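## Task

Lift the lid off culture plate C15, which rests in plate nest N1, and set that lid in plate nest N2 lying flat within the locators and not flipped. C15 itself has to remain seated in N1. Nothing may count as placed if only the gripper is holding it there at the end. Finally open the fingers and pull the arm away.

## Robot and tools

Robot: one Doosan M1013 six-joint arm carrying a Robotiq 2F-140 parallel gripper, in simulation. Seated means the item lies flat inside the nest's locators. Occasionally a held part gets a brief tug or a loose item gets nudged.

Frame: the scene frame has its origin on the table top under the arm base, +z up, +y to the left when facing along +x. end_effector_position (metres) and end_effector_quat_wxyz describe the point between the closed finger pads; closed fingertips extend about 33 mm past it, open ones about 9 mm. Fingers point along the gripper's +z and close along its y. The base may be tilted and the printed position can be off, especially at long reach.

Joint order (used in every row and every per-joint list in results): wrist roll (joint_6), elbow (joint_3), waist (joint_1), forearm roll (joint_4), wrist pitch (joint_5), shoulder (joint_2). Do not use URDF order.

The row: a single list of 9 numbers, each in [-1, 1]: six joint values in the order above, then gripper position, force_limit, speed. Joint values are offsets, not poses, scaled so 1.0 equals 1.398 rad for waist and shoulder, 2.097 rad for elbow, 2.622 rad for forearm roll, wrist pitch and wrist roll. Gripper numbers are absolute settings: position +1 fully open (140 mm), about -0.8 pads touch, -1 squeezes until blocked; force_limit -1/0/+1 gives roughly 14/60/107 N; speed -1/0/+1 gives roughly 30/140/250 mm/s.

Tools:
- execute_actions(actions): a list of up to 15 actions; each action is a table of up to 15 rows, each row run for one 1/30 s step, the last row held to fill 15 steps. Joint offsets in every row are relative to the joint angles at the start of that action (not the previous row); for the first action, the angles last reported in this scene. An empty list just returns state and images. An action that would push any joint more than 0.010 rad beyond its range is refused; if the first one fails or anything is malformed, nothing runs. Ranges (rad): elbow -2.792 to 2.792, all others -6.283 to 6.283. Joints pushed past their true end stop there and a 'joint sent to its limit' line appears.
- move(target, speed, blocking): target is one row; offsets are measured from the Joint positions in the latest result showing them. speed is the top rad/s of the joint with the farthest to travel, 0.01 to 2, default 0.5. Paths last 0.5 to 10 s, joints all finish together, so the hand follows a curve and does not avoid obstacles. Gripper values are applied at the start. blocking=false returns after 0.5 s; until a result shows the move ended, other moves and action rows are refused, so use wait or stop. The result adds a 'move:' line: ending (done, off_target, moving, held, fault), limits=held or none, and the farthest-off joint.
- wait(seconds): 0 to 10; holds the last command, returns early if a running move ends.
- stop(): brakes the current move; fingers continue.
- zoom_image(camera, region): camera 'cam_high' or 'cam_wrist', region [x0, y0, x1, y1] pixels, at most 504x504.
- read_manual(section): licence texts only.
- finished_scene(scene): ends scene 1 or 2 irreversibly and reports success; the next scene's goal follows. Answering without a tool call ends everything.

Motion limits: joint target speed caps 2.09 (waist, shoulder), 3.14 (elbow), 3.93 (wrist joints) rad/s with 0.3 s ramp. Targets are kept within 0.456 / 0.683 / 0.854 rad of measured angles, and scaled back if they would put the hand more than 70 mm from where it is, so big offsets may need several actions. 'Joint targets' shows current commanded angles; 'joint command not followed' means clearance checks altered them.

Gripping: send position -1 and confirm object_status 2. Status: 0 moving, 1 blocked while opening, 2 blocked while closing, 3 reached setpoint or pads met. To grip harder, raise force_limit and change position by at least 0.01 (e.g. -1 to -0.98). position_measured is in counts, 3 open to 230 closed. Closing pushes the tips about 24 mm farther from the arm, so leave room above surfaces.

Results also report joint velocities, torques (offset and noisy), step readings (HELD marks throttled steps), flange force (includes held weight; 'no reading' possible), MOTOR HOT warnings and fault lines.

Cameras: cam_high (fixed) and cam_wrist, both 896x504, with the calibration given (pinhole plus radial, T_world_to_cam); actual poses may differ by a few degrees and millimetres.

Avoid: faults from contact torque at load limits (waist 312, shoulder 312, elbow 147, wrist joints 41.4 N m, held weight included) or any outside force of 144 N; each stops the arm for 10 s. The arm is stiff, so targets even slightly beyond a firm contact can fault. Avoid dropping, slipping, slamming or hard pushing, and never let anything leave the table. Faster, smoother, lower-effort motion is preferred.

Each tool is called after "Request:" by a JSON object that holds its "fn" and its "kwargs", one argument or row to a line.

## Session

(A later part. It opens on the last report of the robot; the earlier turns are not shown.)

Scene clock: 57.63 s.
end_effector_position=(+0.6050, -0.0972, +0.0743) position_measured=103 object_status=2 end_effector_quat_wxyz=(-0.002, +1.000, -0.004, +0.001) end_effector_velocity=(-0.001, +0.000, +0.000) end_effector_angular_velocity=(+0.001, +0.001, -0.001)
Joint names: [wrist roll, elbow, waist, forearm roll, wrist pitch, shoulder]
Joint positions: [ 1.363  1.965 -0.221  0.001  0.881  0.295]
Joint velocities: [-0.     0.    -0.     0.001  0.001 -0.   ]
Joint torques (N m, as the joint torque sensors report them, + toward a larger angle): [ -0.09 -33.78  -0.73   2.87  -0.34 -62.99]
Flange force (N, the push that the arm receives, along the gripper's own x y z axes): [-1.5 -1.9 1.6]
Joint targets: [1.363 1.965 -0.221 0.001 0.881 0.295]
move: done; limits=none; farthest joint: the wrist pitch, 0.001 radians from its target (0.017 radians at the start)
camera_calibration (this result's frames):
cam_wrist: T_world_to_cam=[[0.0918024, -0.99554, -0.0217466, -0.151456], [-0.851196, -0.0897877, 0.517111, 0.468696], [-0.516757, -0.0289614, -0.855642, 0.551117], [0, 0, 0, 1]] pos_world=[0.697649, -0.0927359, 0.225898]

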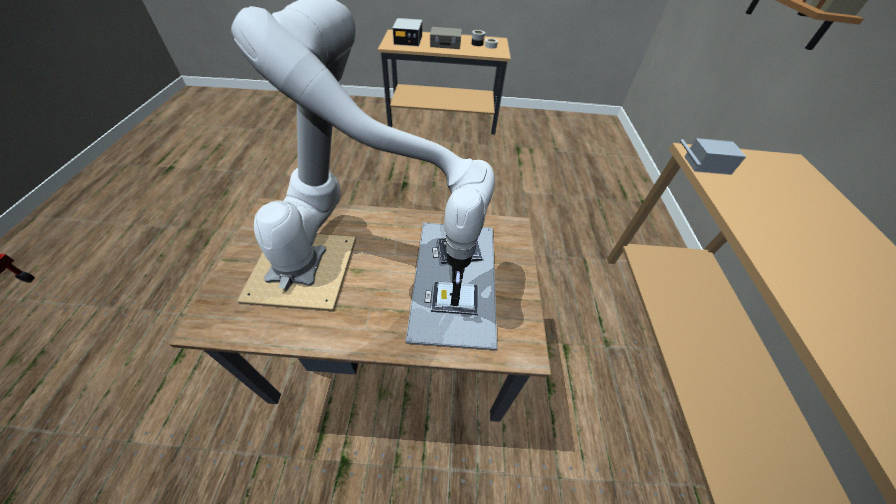

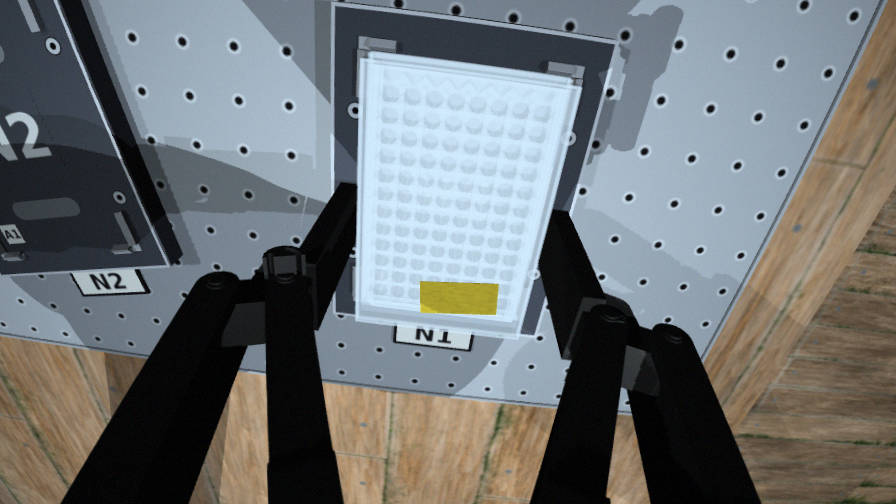

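Request:
{"fn": "move", "kwargs": {
  "target": [0,-0.0042,0,0,0.0086,-0.0098,-1,-0.6,-0.6],
  "speed": 0.06
}}

Request:
{"fn": "move", "kwargs": {
  "target": [0.0709,-0.0148,0.2604,0,0.0017,0.0193,-1,-0.6,-0.6],
  "speed": 0.3
}}

Request:
{"fn": "zoom_image", "kwargs": {
  "camera": "cam_wrist",
  "region": [290, 0, 650, 360]
}}

Scene clock: 69.37 s.
end_effector_position=(+0.6048, -0.0972, +0.0865) position_measured=103 object_status=2 end_effector_quat_wxyz=(-0.002, +1.000, -0.004, +0.001) end_effector_velocity=(+0.000, -0.000, +0.001) end_effector_angular_velocity=(-0.002, +0.000, +0.001)
Joint names: [wrist roll, elbow, waist, forearm roll, wrist pitch, shoulder]
Joint positions: [ 1.363  1.956 -0.221  0.001  0.903  0.282]
Joint velocities: [-0.    -0.001  0.    -0.002  0.001 -0.001]
Joint torques (N m, as the joint torque sensors report them, + toward a larger angle): [  0.01 -35.    -0.14   2.99  -0.47 -62.04]
Flange force (N, the push that the arm receives, along the gripper's own x y z axes): [-3.1 -1.1 1.7]
Joint targets: [1.363 1.956 -0.221 0.001 0.903 0.282]
move: done; limits=none; farthest joint: the shoulder, 0.001 radians from its target (0.014 radians at the start)
camera_calibration (this result's frames):
cam_wrist: T_world_to_cam=[[0.0918107, -0.995539, -0.0217677, -0.151156], [-0.851172, -0.0898045, 0.517147, 0.46217], [-0.516794, -0.0289515, -0.85562, 0.561393], [0, 0, 0, 1]] pos_world=[0.697389, -0.0927239, 0.238039]

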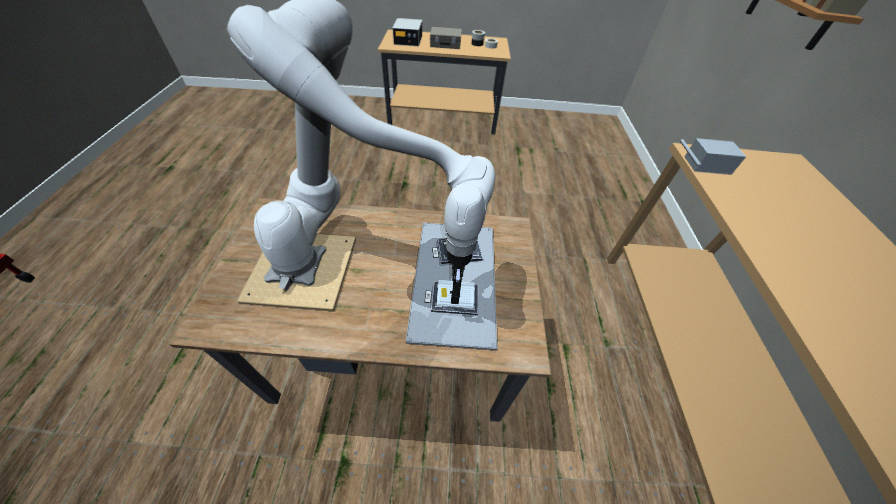

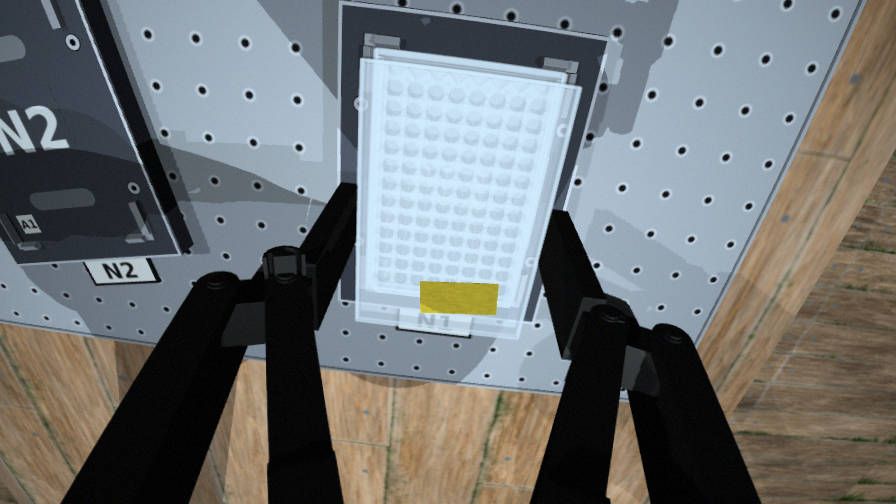

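Scene clock: 71.10 s.
end_effector_position=(+0.6167, +0.1270, +0.0842) position_measured=103 object_status=2 end_effector_quat_wxyz=(-0.002, +0.996, +0.085, +0.001) end_effector_velocity=(-0.002, +0.001, -0.001) end_effector_angular_velocity=(-0.001, +0.003, +0.003)
Joint names: [wrist roll, elbow, waist, forearm roll, wrist pitch, shoulder]
Joint positions: [1.549 1.925 0.143 0.001 0.908 0.309]
Joint velocities: [ 0.     0.002  0.002 -0.001  0.     0.001]
Joint torques (N m, as the joint torque sensors report them, + toward a larger angle): [ -0.07 -35.    -2.     2.93  -0.47 -67.12]
Flange force (N, the push that the arm receives, along the gripper's own x y z axes): [0.2 -3.4 4.4]
Joint targets: [1.549 1.925 0.143 0.001 0.908 0.309]
move: done; limits=none; farthest joint: the waist, 0.000 radians from its target (0.364 radians at the start)
camera_calibration (this result's frames):
cam_wrist: T_world_to_cam=[[0.266775, -0.963517, -0.0215757, -0.0410749], [-0.821883, -0.239137, 0.517031, 0.494579], [-0.503328, -0.120198, -0.855695, 0.575432], [0, 0, 0, 1]] pos_world=[0.707075, 0.147862, 0.235795]

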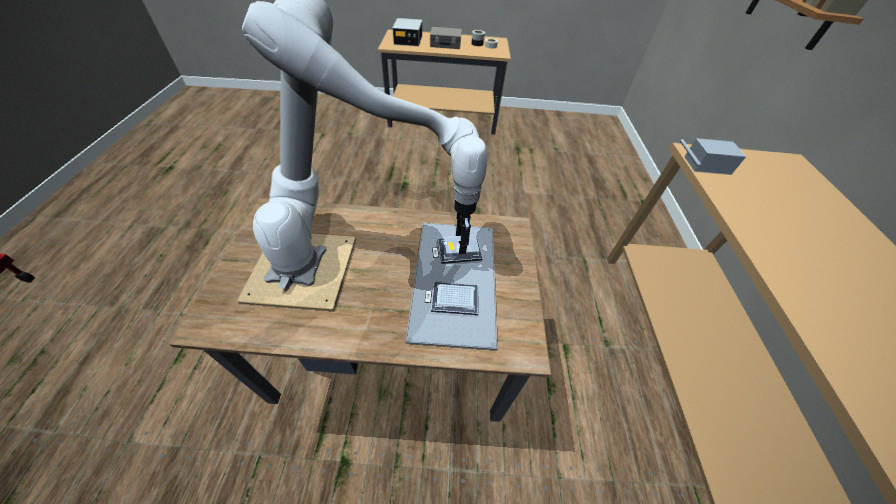

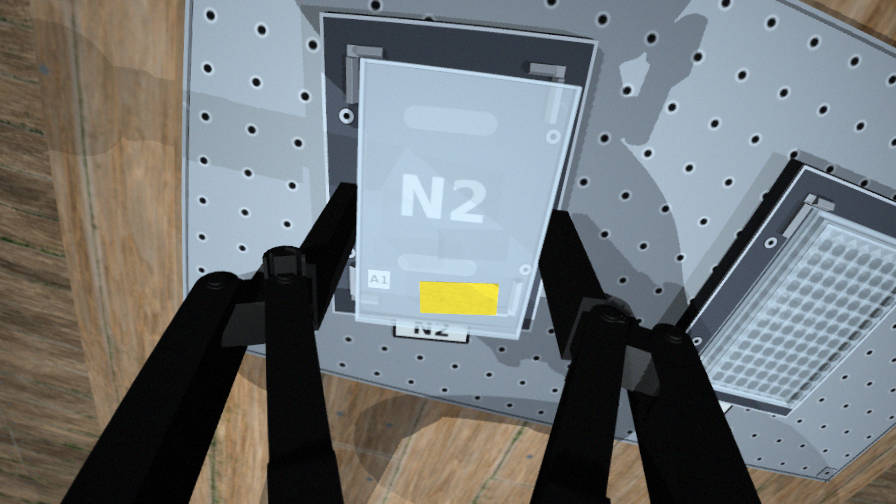

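Region (290, 0, 650, 360) of cam_wrist's 896x504 image, scaled by 1.400, with more detail than that image has.

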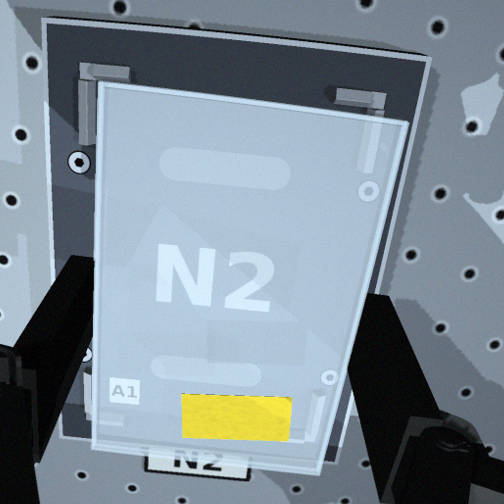

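Request:
{"fn": "move", "kwargs": {
  "target": [-0.0138,0.0085,0.0041,0,-0.0082,0.0026,-1,-0.6,-0.6],
  "speed": 0.06
}}

Request:
{"fn": "zoom_image", "kwargs": {
  "camera": "cam_wrist",
  "region": [290, 0, 650, 360]
}}

Scene clock: 79.23 s.
end_effector_position=(+0.6108, +0.1297, +0.0742) position_measured=103 object_status=2 end_effector_quat_wxyz=(-0.002, +0.994, +0.106, +0.001) end_effector_velocity=(-0.001, -0.001, -0.001) end_effector_angular_velocity=(-0.001, +0.001, +0.002)
Joint names: [wrist roll, elbow, waist, forearm roll, wrist pitch, shoulder]
Joint positions: [1.513 1.943 0.149 0.001 0.886 0.312]
Joint velocities: [-0.002  0.002 -0.001 -0.001 -0.001  0.   ]
Joint torques (N m, as the joint torque sensors report them, + toward a larger angle): [ -0.41 -33.52  -0.4    2.97  -0.35 -65.71]
Flange force (N, the push that the arm receives, along the gripper's own x y z axes): [0.3 -1.3 2.2]
Joint targets: [1.512 1.943 0.149 0.001 0.886 0.312]
move: done; limits=none; farthest joint: the waist, 0.000 radians from its target (0.005 radians at the start)
camera_calibration (this result's frames):
cam_wrist: T_world_to_cam=[[0.306745, -0.95155, -0.0214751, -0.063033], [-0.811299, -0.273198, 0.516872, 0.493475], [-0.497696, -0.141125, -0.855793, 0.56347], [0, 0, 0, 1]] pos_world=[0.700127, 0.154357, 0.225797]

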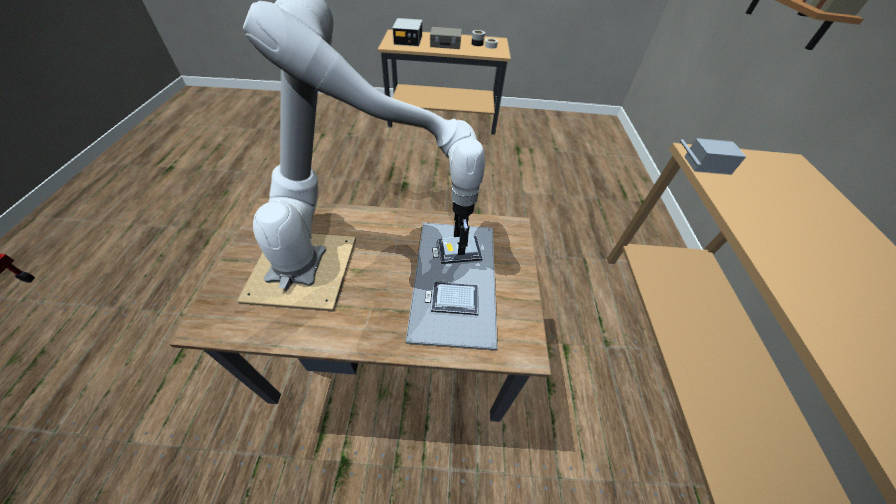

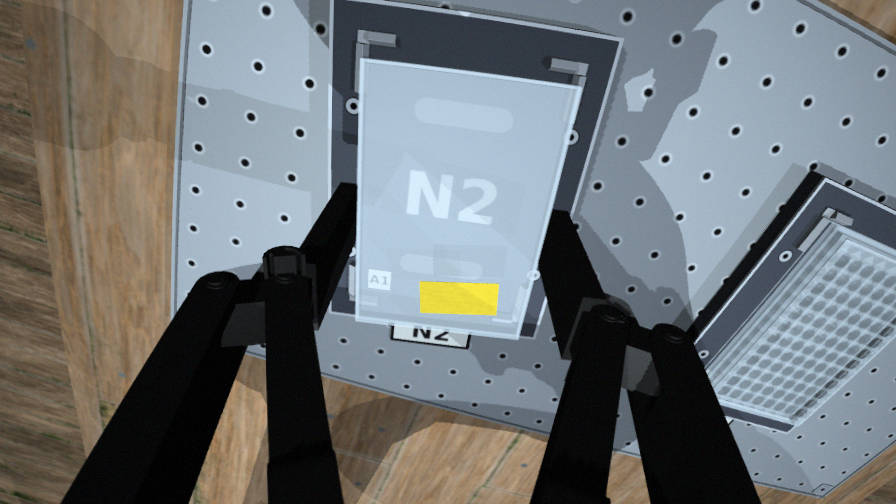

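Region (290, 0, 650, 360) of cam_wrist's 896x504 image, scaled by 1.400, with more detail than that image has.

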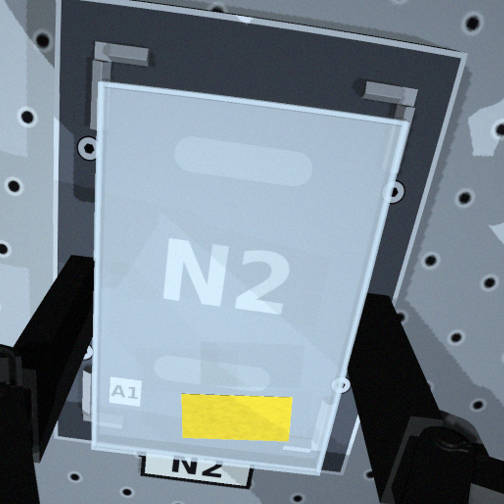

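Request:
{"fn": "move", "kwargs": {
  "target": [0,-0.0005,0,0,-0.0027,0.0057,-1,-0.6,-0.6],
  "speed": 0.03
}}

Request:
{"fn": "zoom_image", "kwargs": {
  "camera": "cam_wrist",
  "region": [290, 20, 640, 360]
}}

Scene clock: 85.67 s.
end_effector_position=(+0.6130, +0.1301, +0.0698) position_measured=103 object_status=2 end_effector_quat_wxyz=(-0.002, +0.994, +0.106, +0.001) end_effector_velocity=(+0.000, +0.001, -0.001) end_effector_angular_velocity=(+0.001, +0.001, -0.001)
Joint names: [wrist roll, elbow, waist, forearm roll, wrist pitch, shoulder]
Joint positions: [1.513 1.942 0.149 0.001 0.879 0.32 ]
Joint velocities: [-0.     0.     0.     0.002 -0.001  0.002]
Joint torques (N m, as the joint torque sensors report them, + toward a larger angle): [ -0.04 -33.61  -0.59   2.87  -0.37 -65.04]
Flange force (N, the push that the arm receives, along the gripper's own x y z axes): [-2.1 -1.4 0.8]
Joint targets: [1.513 1.942 0.149 0.001 0.879 0.320]
move: done; limits=none; farthest joint: the waist, 0.000 radians from its target (0.000 radians at the start)
camera_calibration (this result's frames):
cam_wrist: T_world_to_cam=[[0.306774, -0.951541, -0.021449, -0.0634739], [-0.81137, -0.273231, 0.516744, 0.497734], [-0.497564, -0.14112, -0.855871, 0.560751], [0, 0, 0, 1]] pos_world=[0.702327, 0.154732, 0.221368]

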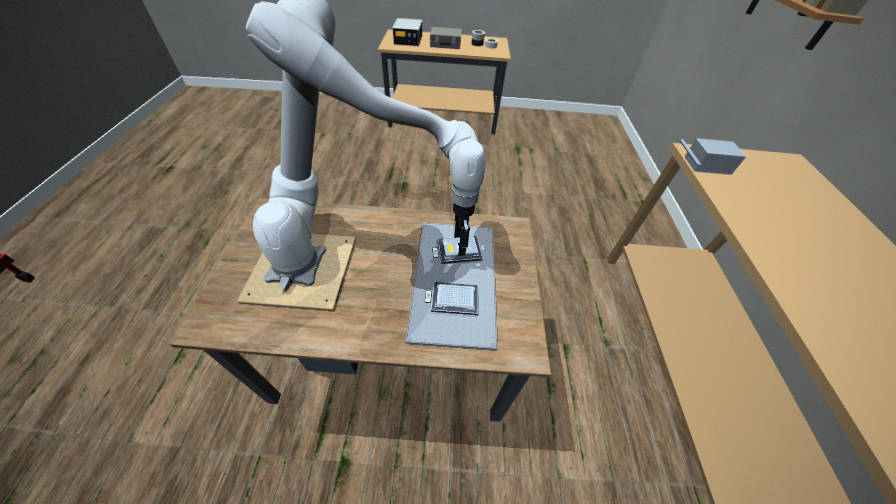

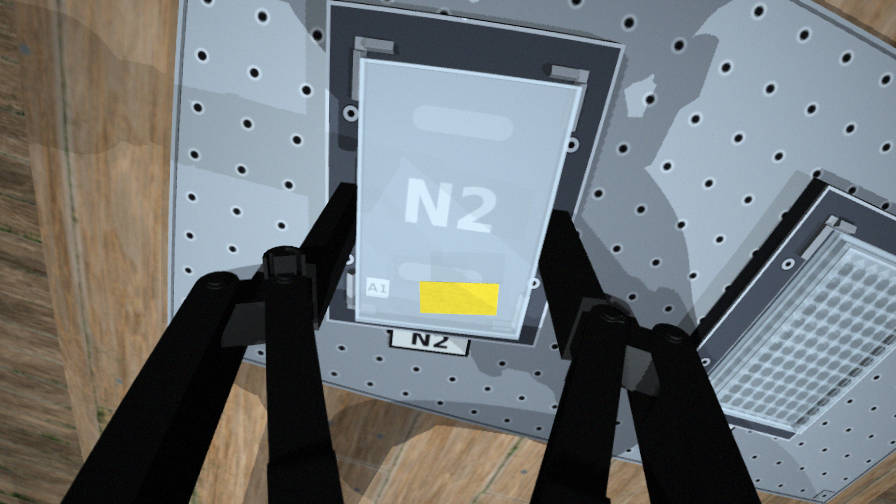

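Region (290, 20, 640, 360) of cam_wrist's 896x504 image, scaled by 1.440, with more detail than that image has; it fills the top 490 rows of this view, and the rest is white.

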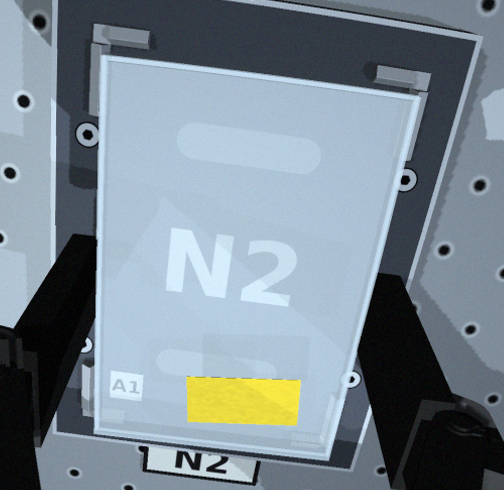

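Request:
{"fn": "move", "kwargs": {
  "target": [0.004,0.001,0.0005,0,-0.0026,0.0034,-1,-0.6,-0.6],
  "speed": 0.015
}}

Request:
{"fn": "zoom_image", "kwargs": {
  "camera": "cam_wrist",
  "region": [290, 20, 640, 360]
}}

Scene clock: 90.33 s.
end_effector_position=(+0.6132, +0.1306, +0.0659) position_measured=103 object_status=2 end_effector_quat_wxyz=(-0.002, +0.995, +0.101, +0.001) end_effector_velocity=(+0.001, -0.000, -0.000) end_effector_angular_velocity=(-0.001, -0.001, -0.001)
Joint names: [wrist roll, elbow, waist, forearm roll, wrist pitch, shoulder]
Joint positions: [1.523 1.944 0.15  0.001 0.872 0.325]
Joint velocities: [ 0.002 -0.     0.    -0.001 -0.001  0.001]
Joint torques (N m, as the joint torque sensors report them, + toward a larger angle): [  0.06 -34.19  -0.6    2.87  -0.01 -66.26]
Flange force (N, the push that the arm receives, along the gripper's own x y z axes): [-2.5 -1.1 3.0]
Joint targets: [1.523 1.944 0.150 0.001 0.872 0.325]
move: done; limits=none; farthest joint: the wrist roll, 0.001 radians from its target (0.011 radians at the start)
camera_calibration (this result's frames):
cam_wrist: T_world_to_cam=[[0.297557, -0.954463, -0.0214742, -0.0571311], [-0.813937, -0.265375, 0.516801, 0.500583], [-0.498966, -0.136299, -0.855836, 0.557891], [0, 0, 0, 1]] pos_world=[0.702811, 0.154353, 0.217535]

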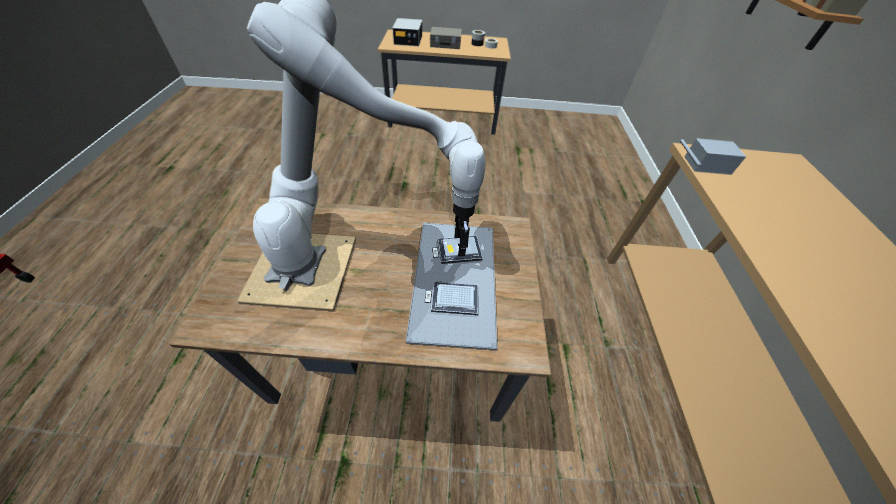

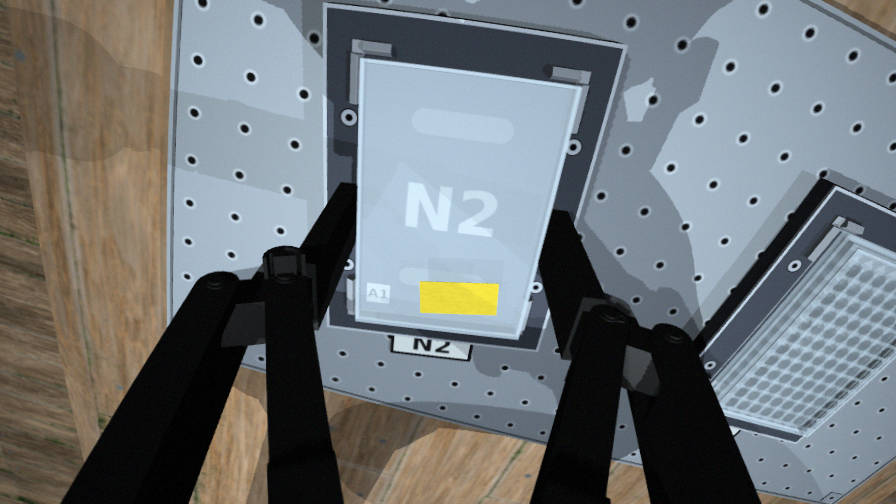

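Region (290, 20, 640, 360) of cam_wrist's 896x504 image, scaled by 1.440, with more detail than that image has; it fills the top 490 rows of this view, and the rest is white.

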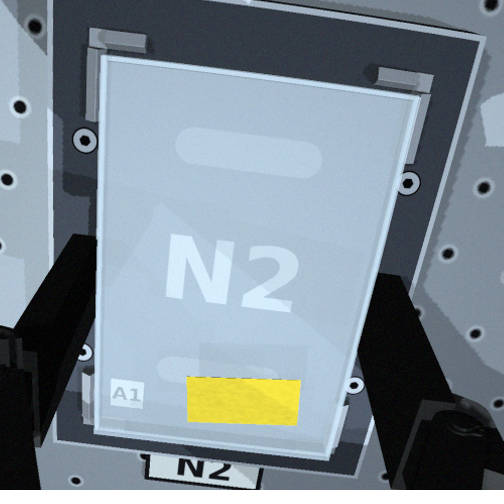

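Request:
{"fn": "move", "kwargs": {
  "target": [0,0.0008,0,0,-0.0017,0.002,-1,-0.6,-0.6],
  "speed": 0.01
}}

Request:
{"fn": "zoom_image", "kwargs": {
  "camera": "cam_wrist",
  "region": [290, 20, 640, 360]
}}

Scene clock: 94.13 s.
end_effector_position=(+0.6133, +0.1306, +0.0635) position_measured=103 object_status=2 end_effector_quat_wxyz=(-0.002, +0.995, +0.101, +0.001) end_effector_velocity=(-0.000, -0.000, -0.001) end_effector_angular_velocity=(-0.000, +0.001, -0.001)
Joint names: [wrist roll, elbow, waist, forearm roll, wrist pitch, shoulder]
Joint positions: [1.523 1.946 0.15  0.001 0.868 0.328]
Joint velocities: [ 0.     0.001 -0.     0.    -0.001  0.001]
Joint torques (N m, as the joint torque sensors report them, + toward a larger angle): [ -0.05 -33.75  -0.58   2.89  -0.69 -65.01]
Flange force (N, the push that the arm receives, along the gripper's own x y z axes): [-3.2 -1.1 0.3]
Joint targets: [1.523 1.946 0.150 0.001 0.868 0.328]
move: done; limits=none; farthest joint: the wrist pitch, 0.001 radians from its target (0.005 radians at the start)
camera_calibration (this result's frames):
cam_wrist: T_world_to_cam=[[0.297556, -0.954463, -0.0214751, -0.0571731], [-0.813929, -0.265372, 0.516814, 0.501856], [-0.498979, -0.136302, -0.855828, 0.555841], [0, 0, 0, 1]] pos_world=[0.70284, 0.154371, 0.21511]

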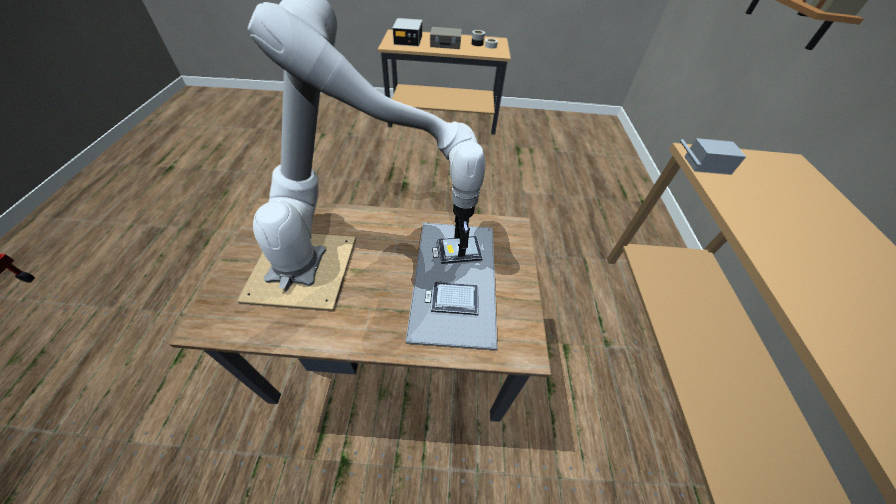

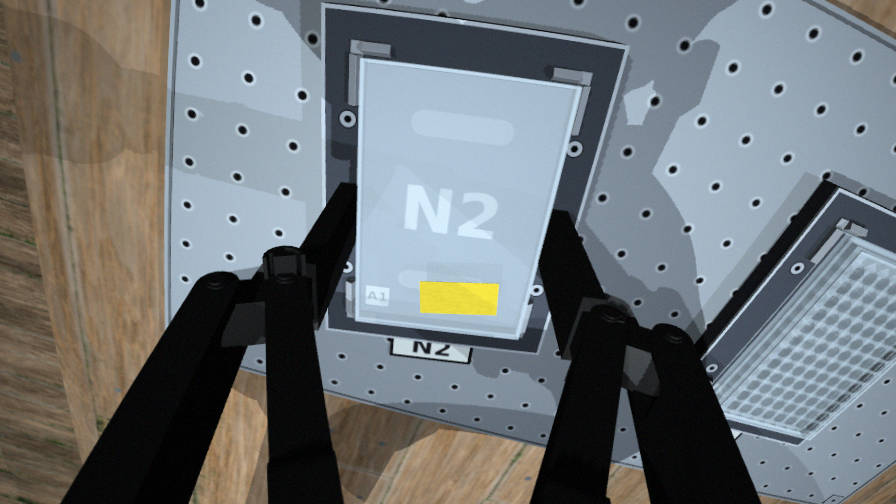

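Region (290, 20, 640, 360) of cam_wrist's 896x504 image, scaled by 1.440, with more detail than that image has; it fills the top 490 rows of this view, and the rest is white.

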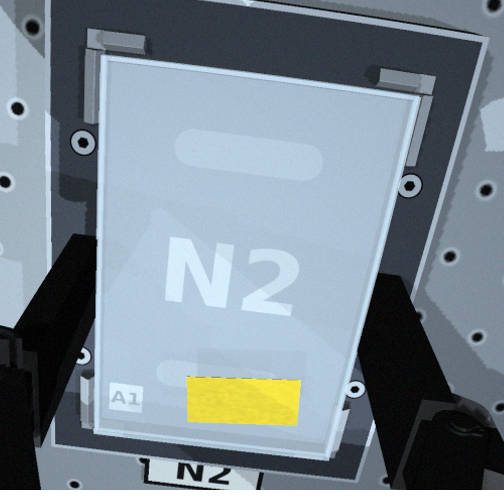

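Request:
{"fn": "move", "kwargs": {
  "target": [0,0.0006,0,0,-0.0014,0.0016,-1,-0.6,-0.6],
  "speed": 0.01
}}

Request:
{"fn": "zoom_image", "kwargs": {
  "camera": "cam_wrist",
  "region": [290, 20, 640, 360]
}}

Scene clock: 97.87 s.
end_effector_position=(+0.6134, +0.1306, +0.0616) position_measured=103 object_status=2 end_effector_quat_wxyz=(-0.002, +0.995, +0.101, +0.001) end_effector_velocity=(+0.001, +0.000, +0.001) end_effector_angular_velocity=(-0.000, -0.003, +0.001)
Joint names: [wrist roll, elbow, waist, forearm roll, wrist pitch, shoulder]
Joint positions: [1.523 1.947 0.15  0.001 0.864 0.33 ]
Joint velocities: [ 0.001 -0.002  0.001 -0.001 -0.001  0.   ]
Joint torques (N m, as the joint torque sensors report them, + toward a larger angle): [ -0.12 -33.74  -0.82   2.82  -0.62 -66.5 ]
Flange force (N, the push that the arm receives, along the gripper's own x y z axes): [-1.4 -1.8 1.5]
Joint targets: [1.523 1.947 0.150 0.001 0.864 0.330]
move: done; limits=none; farthest joint: the waist, 0.000 radians from its target (0.000 radians at the start)
camera_calibration (this result's frames):
cam_wrist: T_world_to_cam=[[0.297566, -0.95446, -0.0214486, -0.0572315], [-0.814015, -0.265391, 0.516669, 0.502992], [-0.498833, -0.136284, -0.855916, 0.554183], [0, 0, 0, 1]] pos_world=[0.702918, 0.15439, 0.213226]

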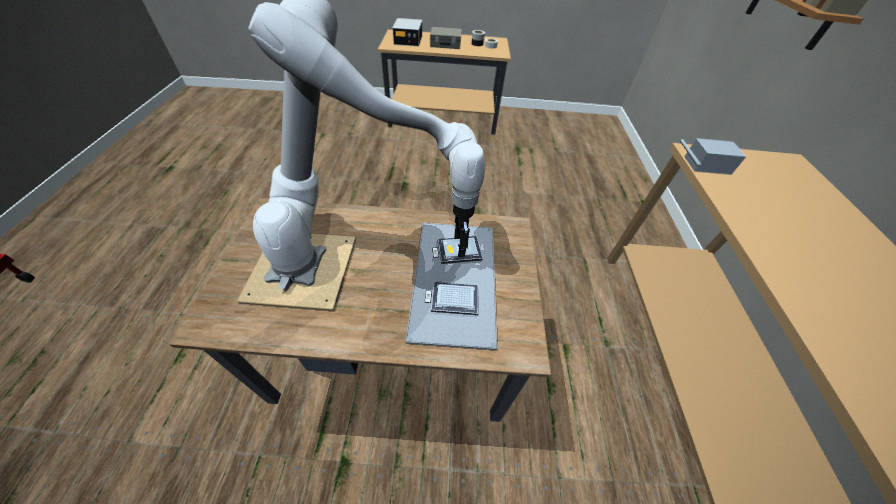

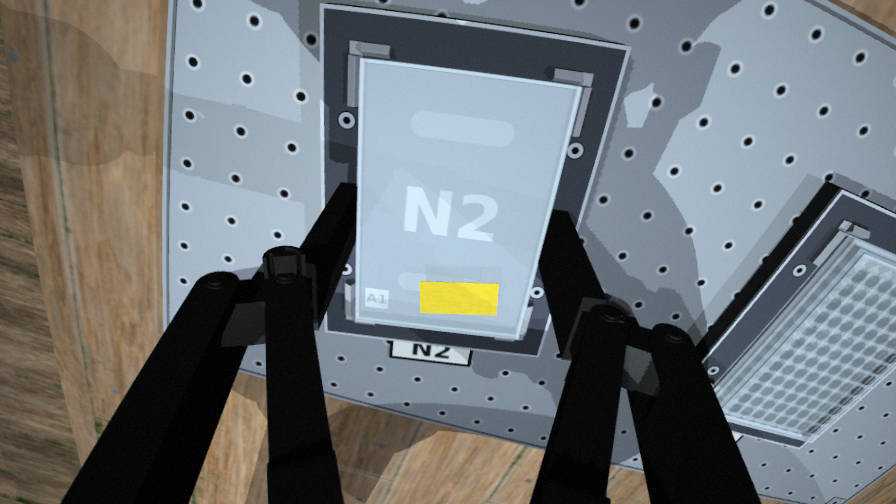

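Region (290, 20, 640, 360) of cam_wrist's 896x504 image, scaled by 1.440, with more detail than that image has; it fills the top 490 rows of this view, and the rest is white.

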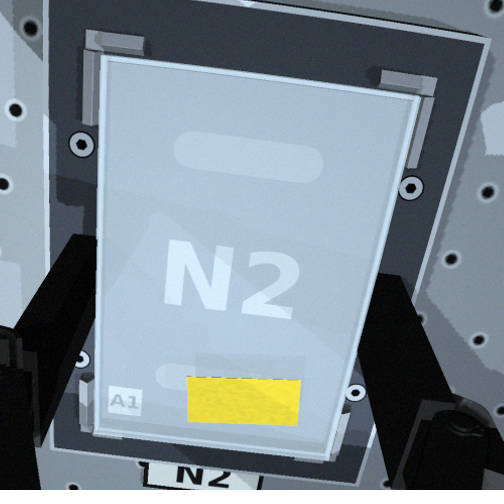

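Request:
{"fn": "move", "kwargs": {
  "target": [0,0.0012,0.0003,0,-0.0015,0.001,-1,-0.6,-0.6],
  "speed": 0.01
}}

Request:
{"fn": "zoom_image", "kwargs": {
  "camera": "cam_wrist",
  "region": [290, 20, 640, 360]
}}

Scene clock: 101.20 s.
end_effector_position=(+0.6128, +0.1308, +0.0599) position_measured=103 object_status=2 end_effector_quat_wxyz=(-0.002, +0.995, +0.101, +0.001) end_effector_velocity=(+0.000, +0.000, -0.000) end_effector_angular_velocity=(-0.000, -0.001, +0.001)
Joint names: [wrist roll, elbow, waist, forearm roll, wrist pitch, shoulder]
Joint positions: [1.523 1.949 0.15  0.001 0.861 0.331]
Joint velocities: [-0.    -0.     0.    -0.001 -0.001  0.001]
Joint torques (N m, as the joint torque sensors report them, + toward a larger angle): [ -0.27 -24.3    0.9    3.15  -2.16 -47.76]
Flange force (N, the push that the arm receives, along the gripper's own x y z axes): [-7.1 0.8 -28.8]
Joint targets: [1.523 1.950 0.150 0.001 0.861 0.331]
move: done; limits=none; farthest joint: the wrist pitch, 0.001 radians from its target (0.004 radians at the start)
camera_calibration (this result's frames):
cam_wrist: T_world_to_cam=[[0.297949, -0.954342, -0.021411, -0.0571935], [-0.814035, -0.265732, 0.516463, 0.503571], [-0.498572, -0.13645, -0.856042, 0.552287], [0, 0, 0, 1]] pos_world=[0.70232, 0.154592, 0.211481]

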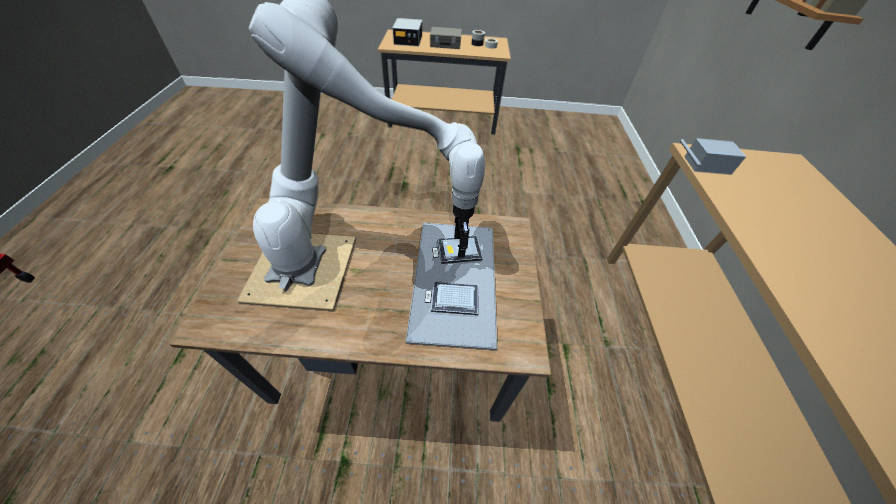

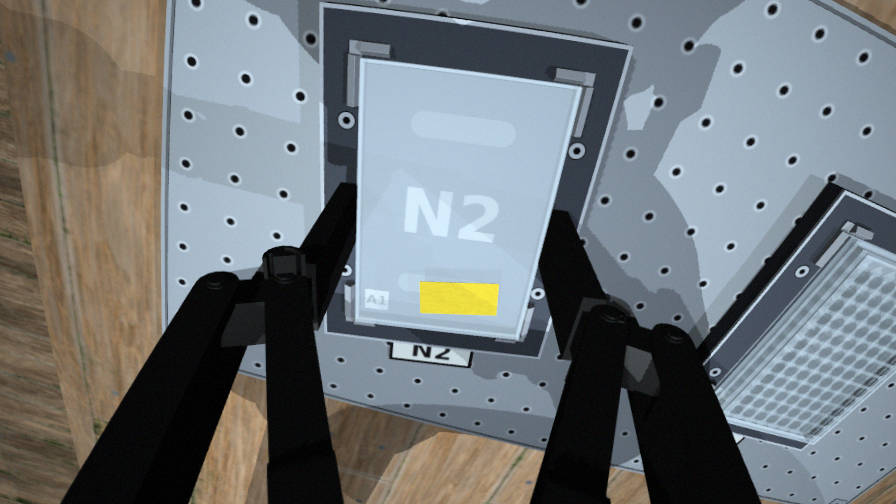

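Region (290, 20, 640, 360) of cam_wrist's 896x504 image, scaled by 1.440, with more detail than that image has; it fills the top 490 rows of this view, and the rest is white.

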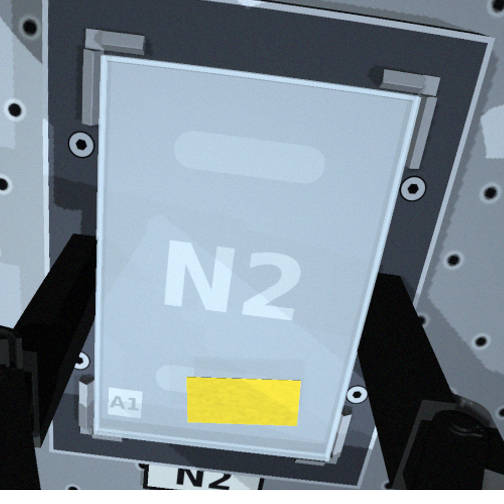

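Contact, symmetric. Release and lift.

Request:
{"fn": "move", "kwargs": {
  "target": [0,0,0,0,0,0,0.4,-0.6,-0.6]
}}

Request:
{"fn": "move", "kwargs": {
  "target": [0,-0.025,0,0,0.052,-0.06,0.4,-0.6,-0.6],
  "speed": 0.25
}}

Request:
{"fn": "zoom_image", "kwargs": {
  "camera": "cam_wrist",
  "region": [320, 0, 640, 300]
}}

Request:
{"fn": "zoom_image", "kwargs": {
  "camera": "cam_high",
  "region": [420, 225, 500, 325]
}}

Scene clock: 105.40 s.
end_effector_position=(+0.6128, +0.1308, +0.0598) position_measured=78 object_status=3 end_effector_quat_wxyz=(-0.002, +0.995, +0.101, +0.001) end_effector_velocity=(-0.001, -0.000, -0.000) end_effector_angular_velocity=(+0.001, +0.001, -0.002)
Joint names: [wrist roll, elbow, waist, forearm roll, wrist pitch, shoulder]
Joint positions: [1.523 1.949 0.15  0.001 0.861 0.331]
Joint velocities: [ 0.     0.002 -0.001  0.002 -0.    -0.001]
Joint torques (N m, as the joint torque sensors report them, + toward a larger angle): [ -0.15 -33.62  -0.25   2.77  -0.41 -67.18]
Flange force (N, the push that the arm receives, along the gripper's own x y z axes): [-1.3 -1.0 3.2]
Joint targets: [1.523 1.949 0.150 0.001 0.861 0.331]
move: done; limits=none; farthest joint: the waist, 0.000 radians from its target (0.000 radians at the start)
camera_calibration (this result's frames):
cam_wrist: T_world_to_cam=[[0.297989, -0.954329, -0.0214131, -0.0571928], [-0.814016, -0.265765, 0.516475, 0.503568], [-0.498578, -0.136473, -0.856035, 0.552284], [0, 0, 0, 1]] pos_world=[0.702312, 0.154622, 0.211469]

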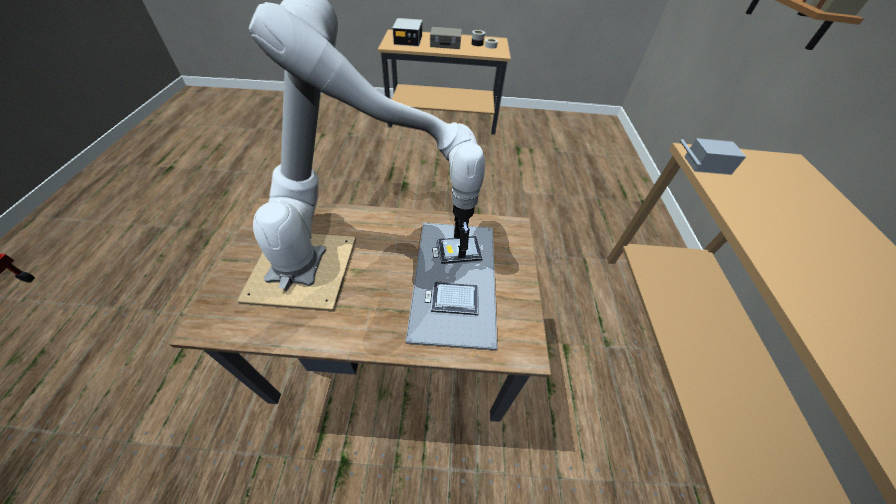

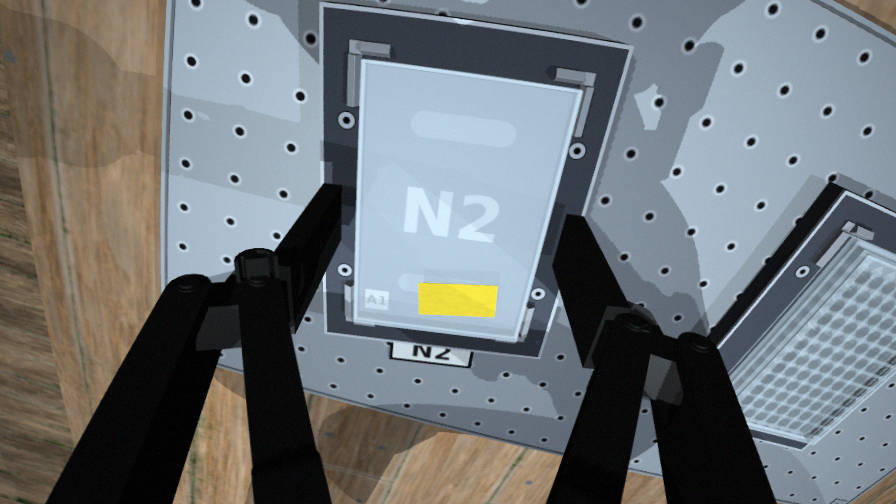

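Scene clock: 106.40 s.
end_effector_position=(+0.6085, +0.1299, +0.1356) position_measured=78 object_status=3 end_effector_quat_wxyz=(-0.002, +0.995, +0.101, +0.001) end_effector_velocity=(-0.001, +0.000, +0.001) end_effector_angular_velocity=(+0.001, +0.001, -0.001)
Joint names: [wrist roll, elbow, waist, forearm roll, wrist pitch, shoulder]
Joint positions: [1.523 1.897 0.15  0.001 0.997 0.247]
Joint velocities: [ 0.     0.    -0.     0.001  0.002 -0.001]
Joint torques (N m, as the joint torque sensors report them, + toward a larger angle): [ -0.01 -37.36  -0.25   3.14  -0.25 -59.37]
Flange force (N, the push that the arm receives, along the gripper's own x y z axes): [-5.3 -0.4 1.2]
Joint targets: [1.523 1.897 0.150 0.001 0.997 0.247]
move: done; limits=none; farthest joint: the waist, 0.000 radians from its target (0.000 radians at the start)
camera_calibration (this result's frames):
cam_wrist: T_world_to_cam=[[0.298042, -0.954311, -0.0214606, -0.0551964], [-0.813977, -0.26583, 0.516503, 0.460693], [-0.49861, -0.136471, -0.856016, 0.614846], [0, 0, 0, 1]] pos_world=[0.698013, 0.1537, 0.287184]

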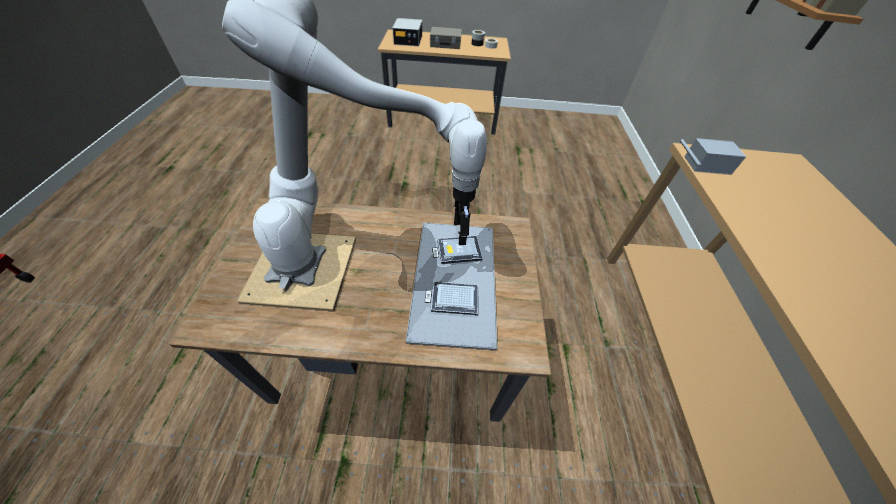

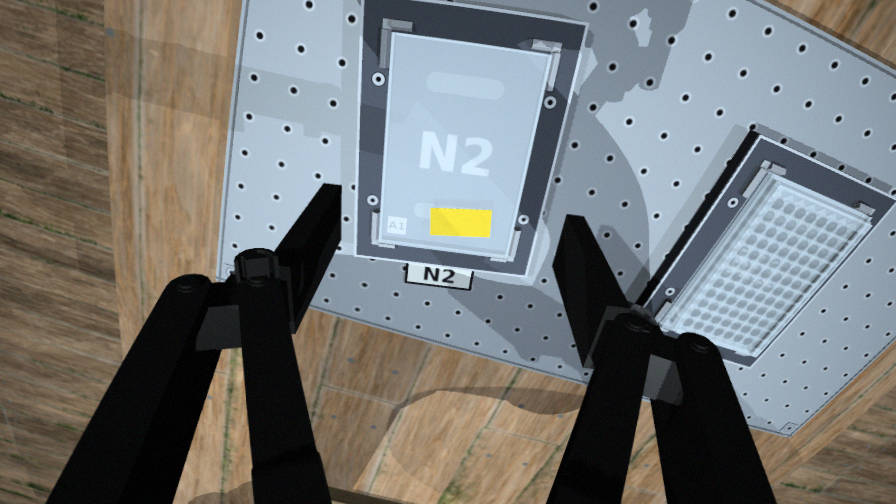

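Region (320, 0, 640, 300) of cam_wrist's 896x504 image, scaled by 1.575, with more detail than that image has; it fills the top 472 rows of this view, and the rest is white.

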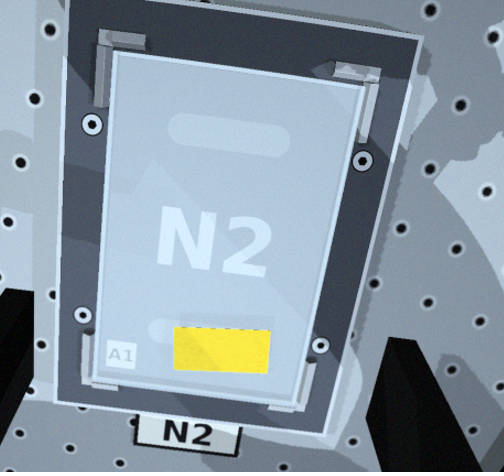

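Region (420, 225, 500, 325) of cam_high's 896x504 image, scaled by 5.040, with more detail than that image has; it fills the left 403 columns of this view, and the rest is white.

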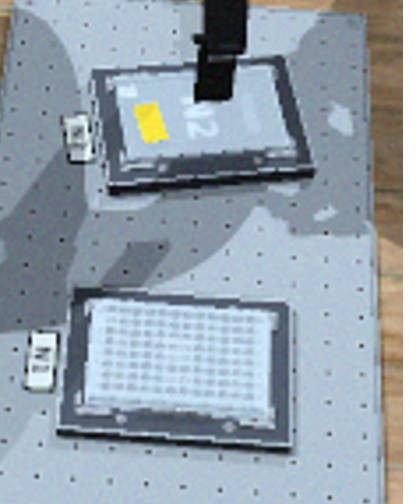

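Request:
{"fn": "finished_scene", "kwargs": {
  "scene": 1
}}

The scene is finished: the task was done.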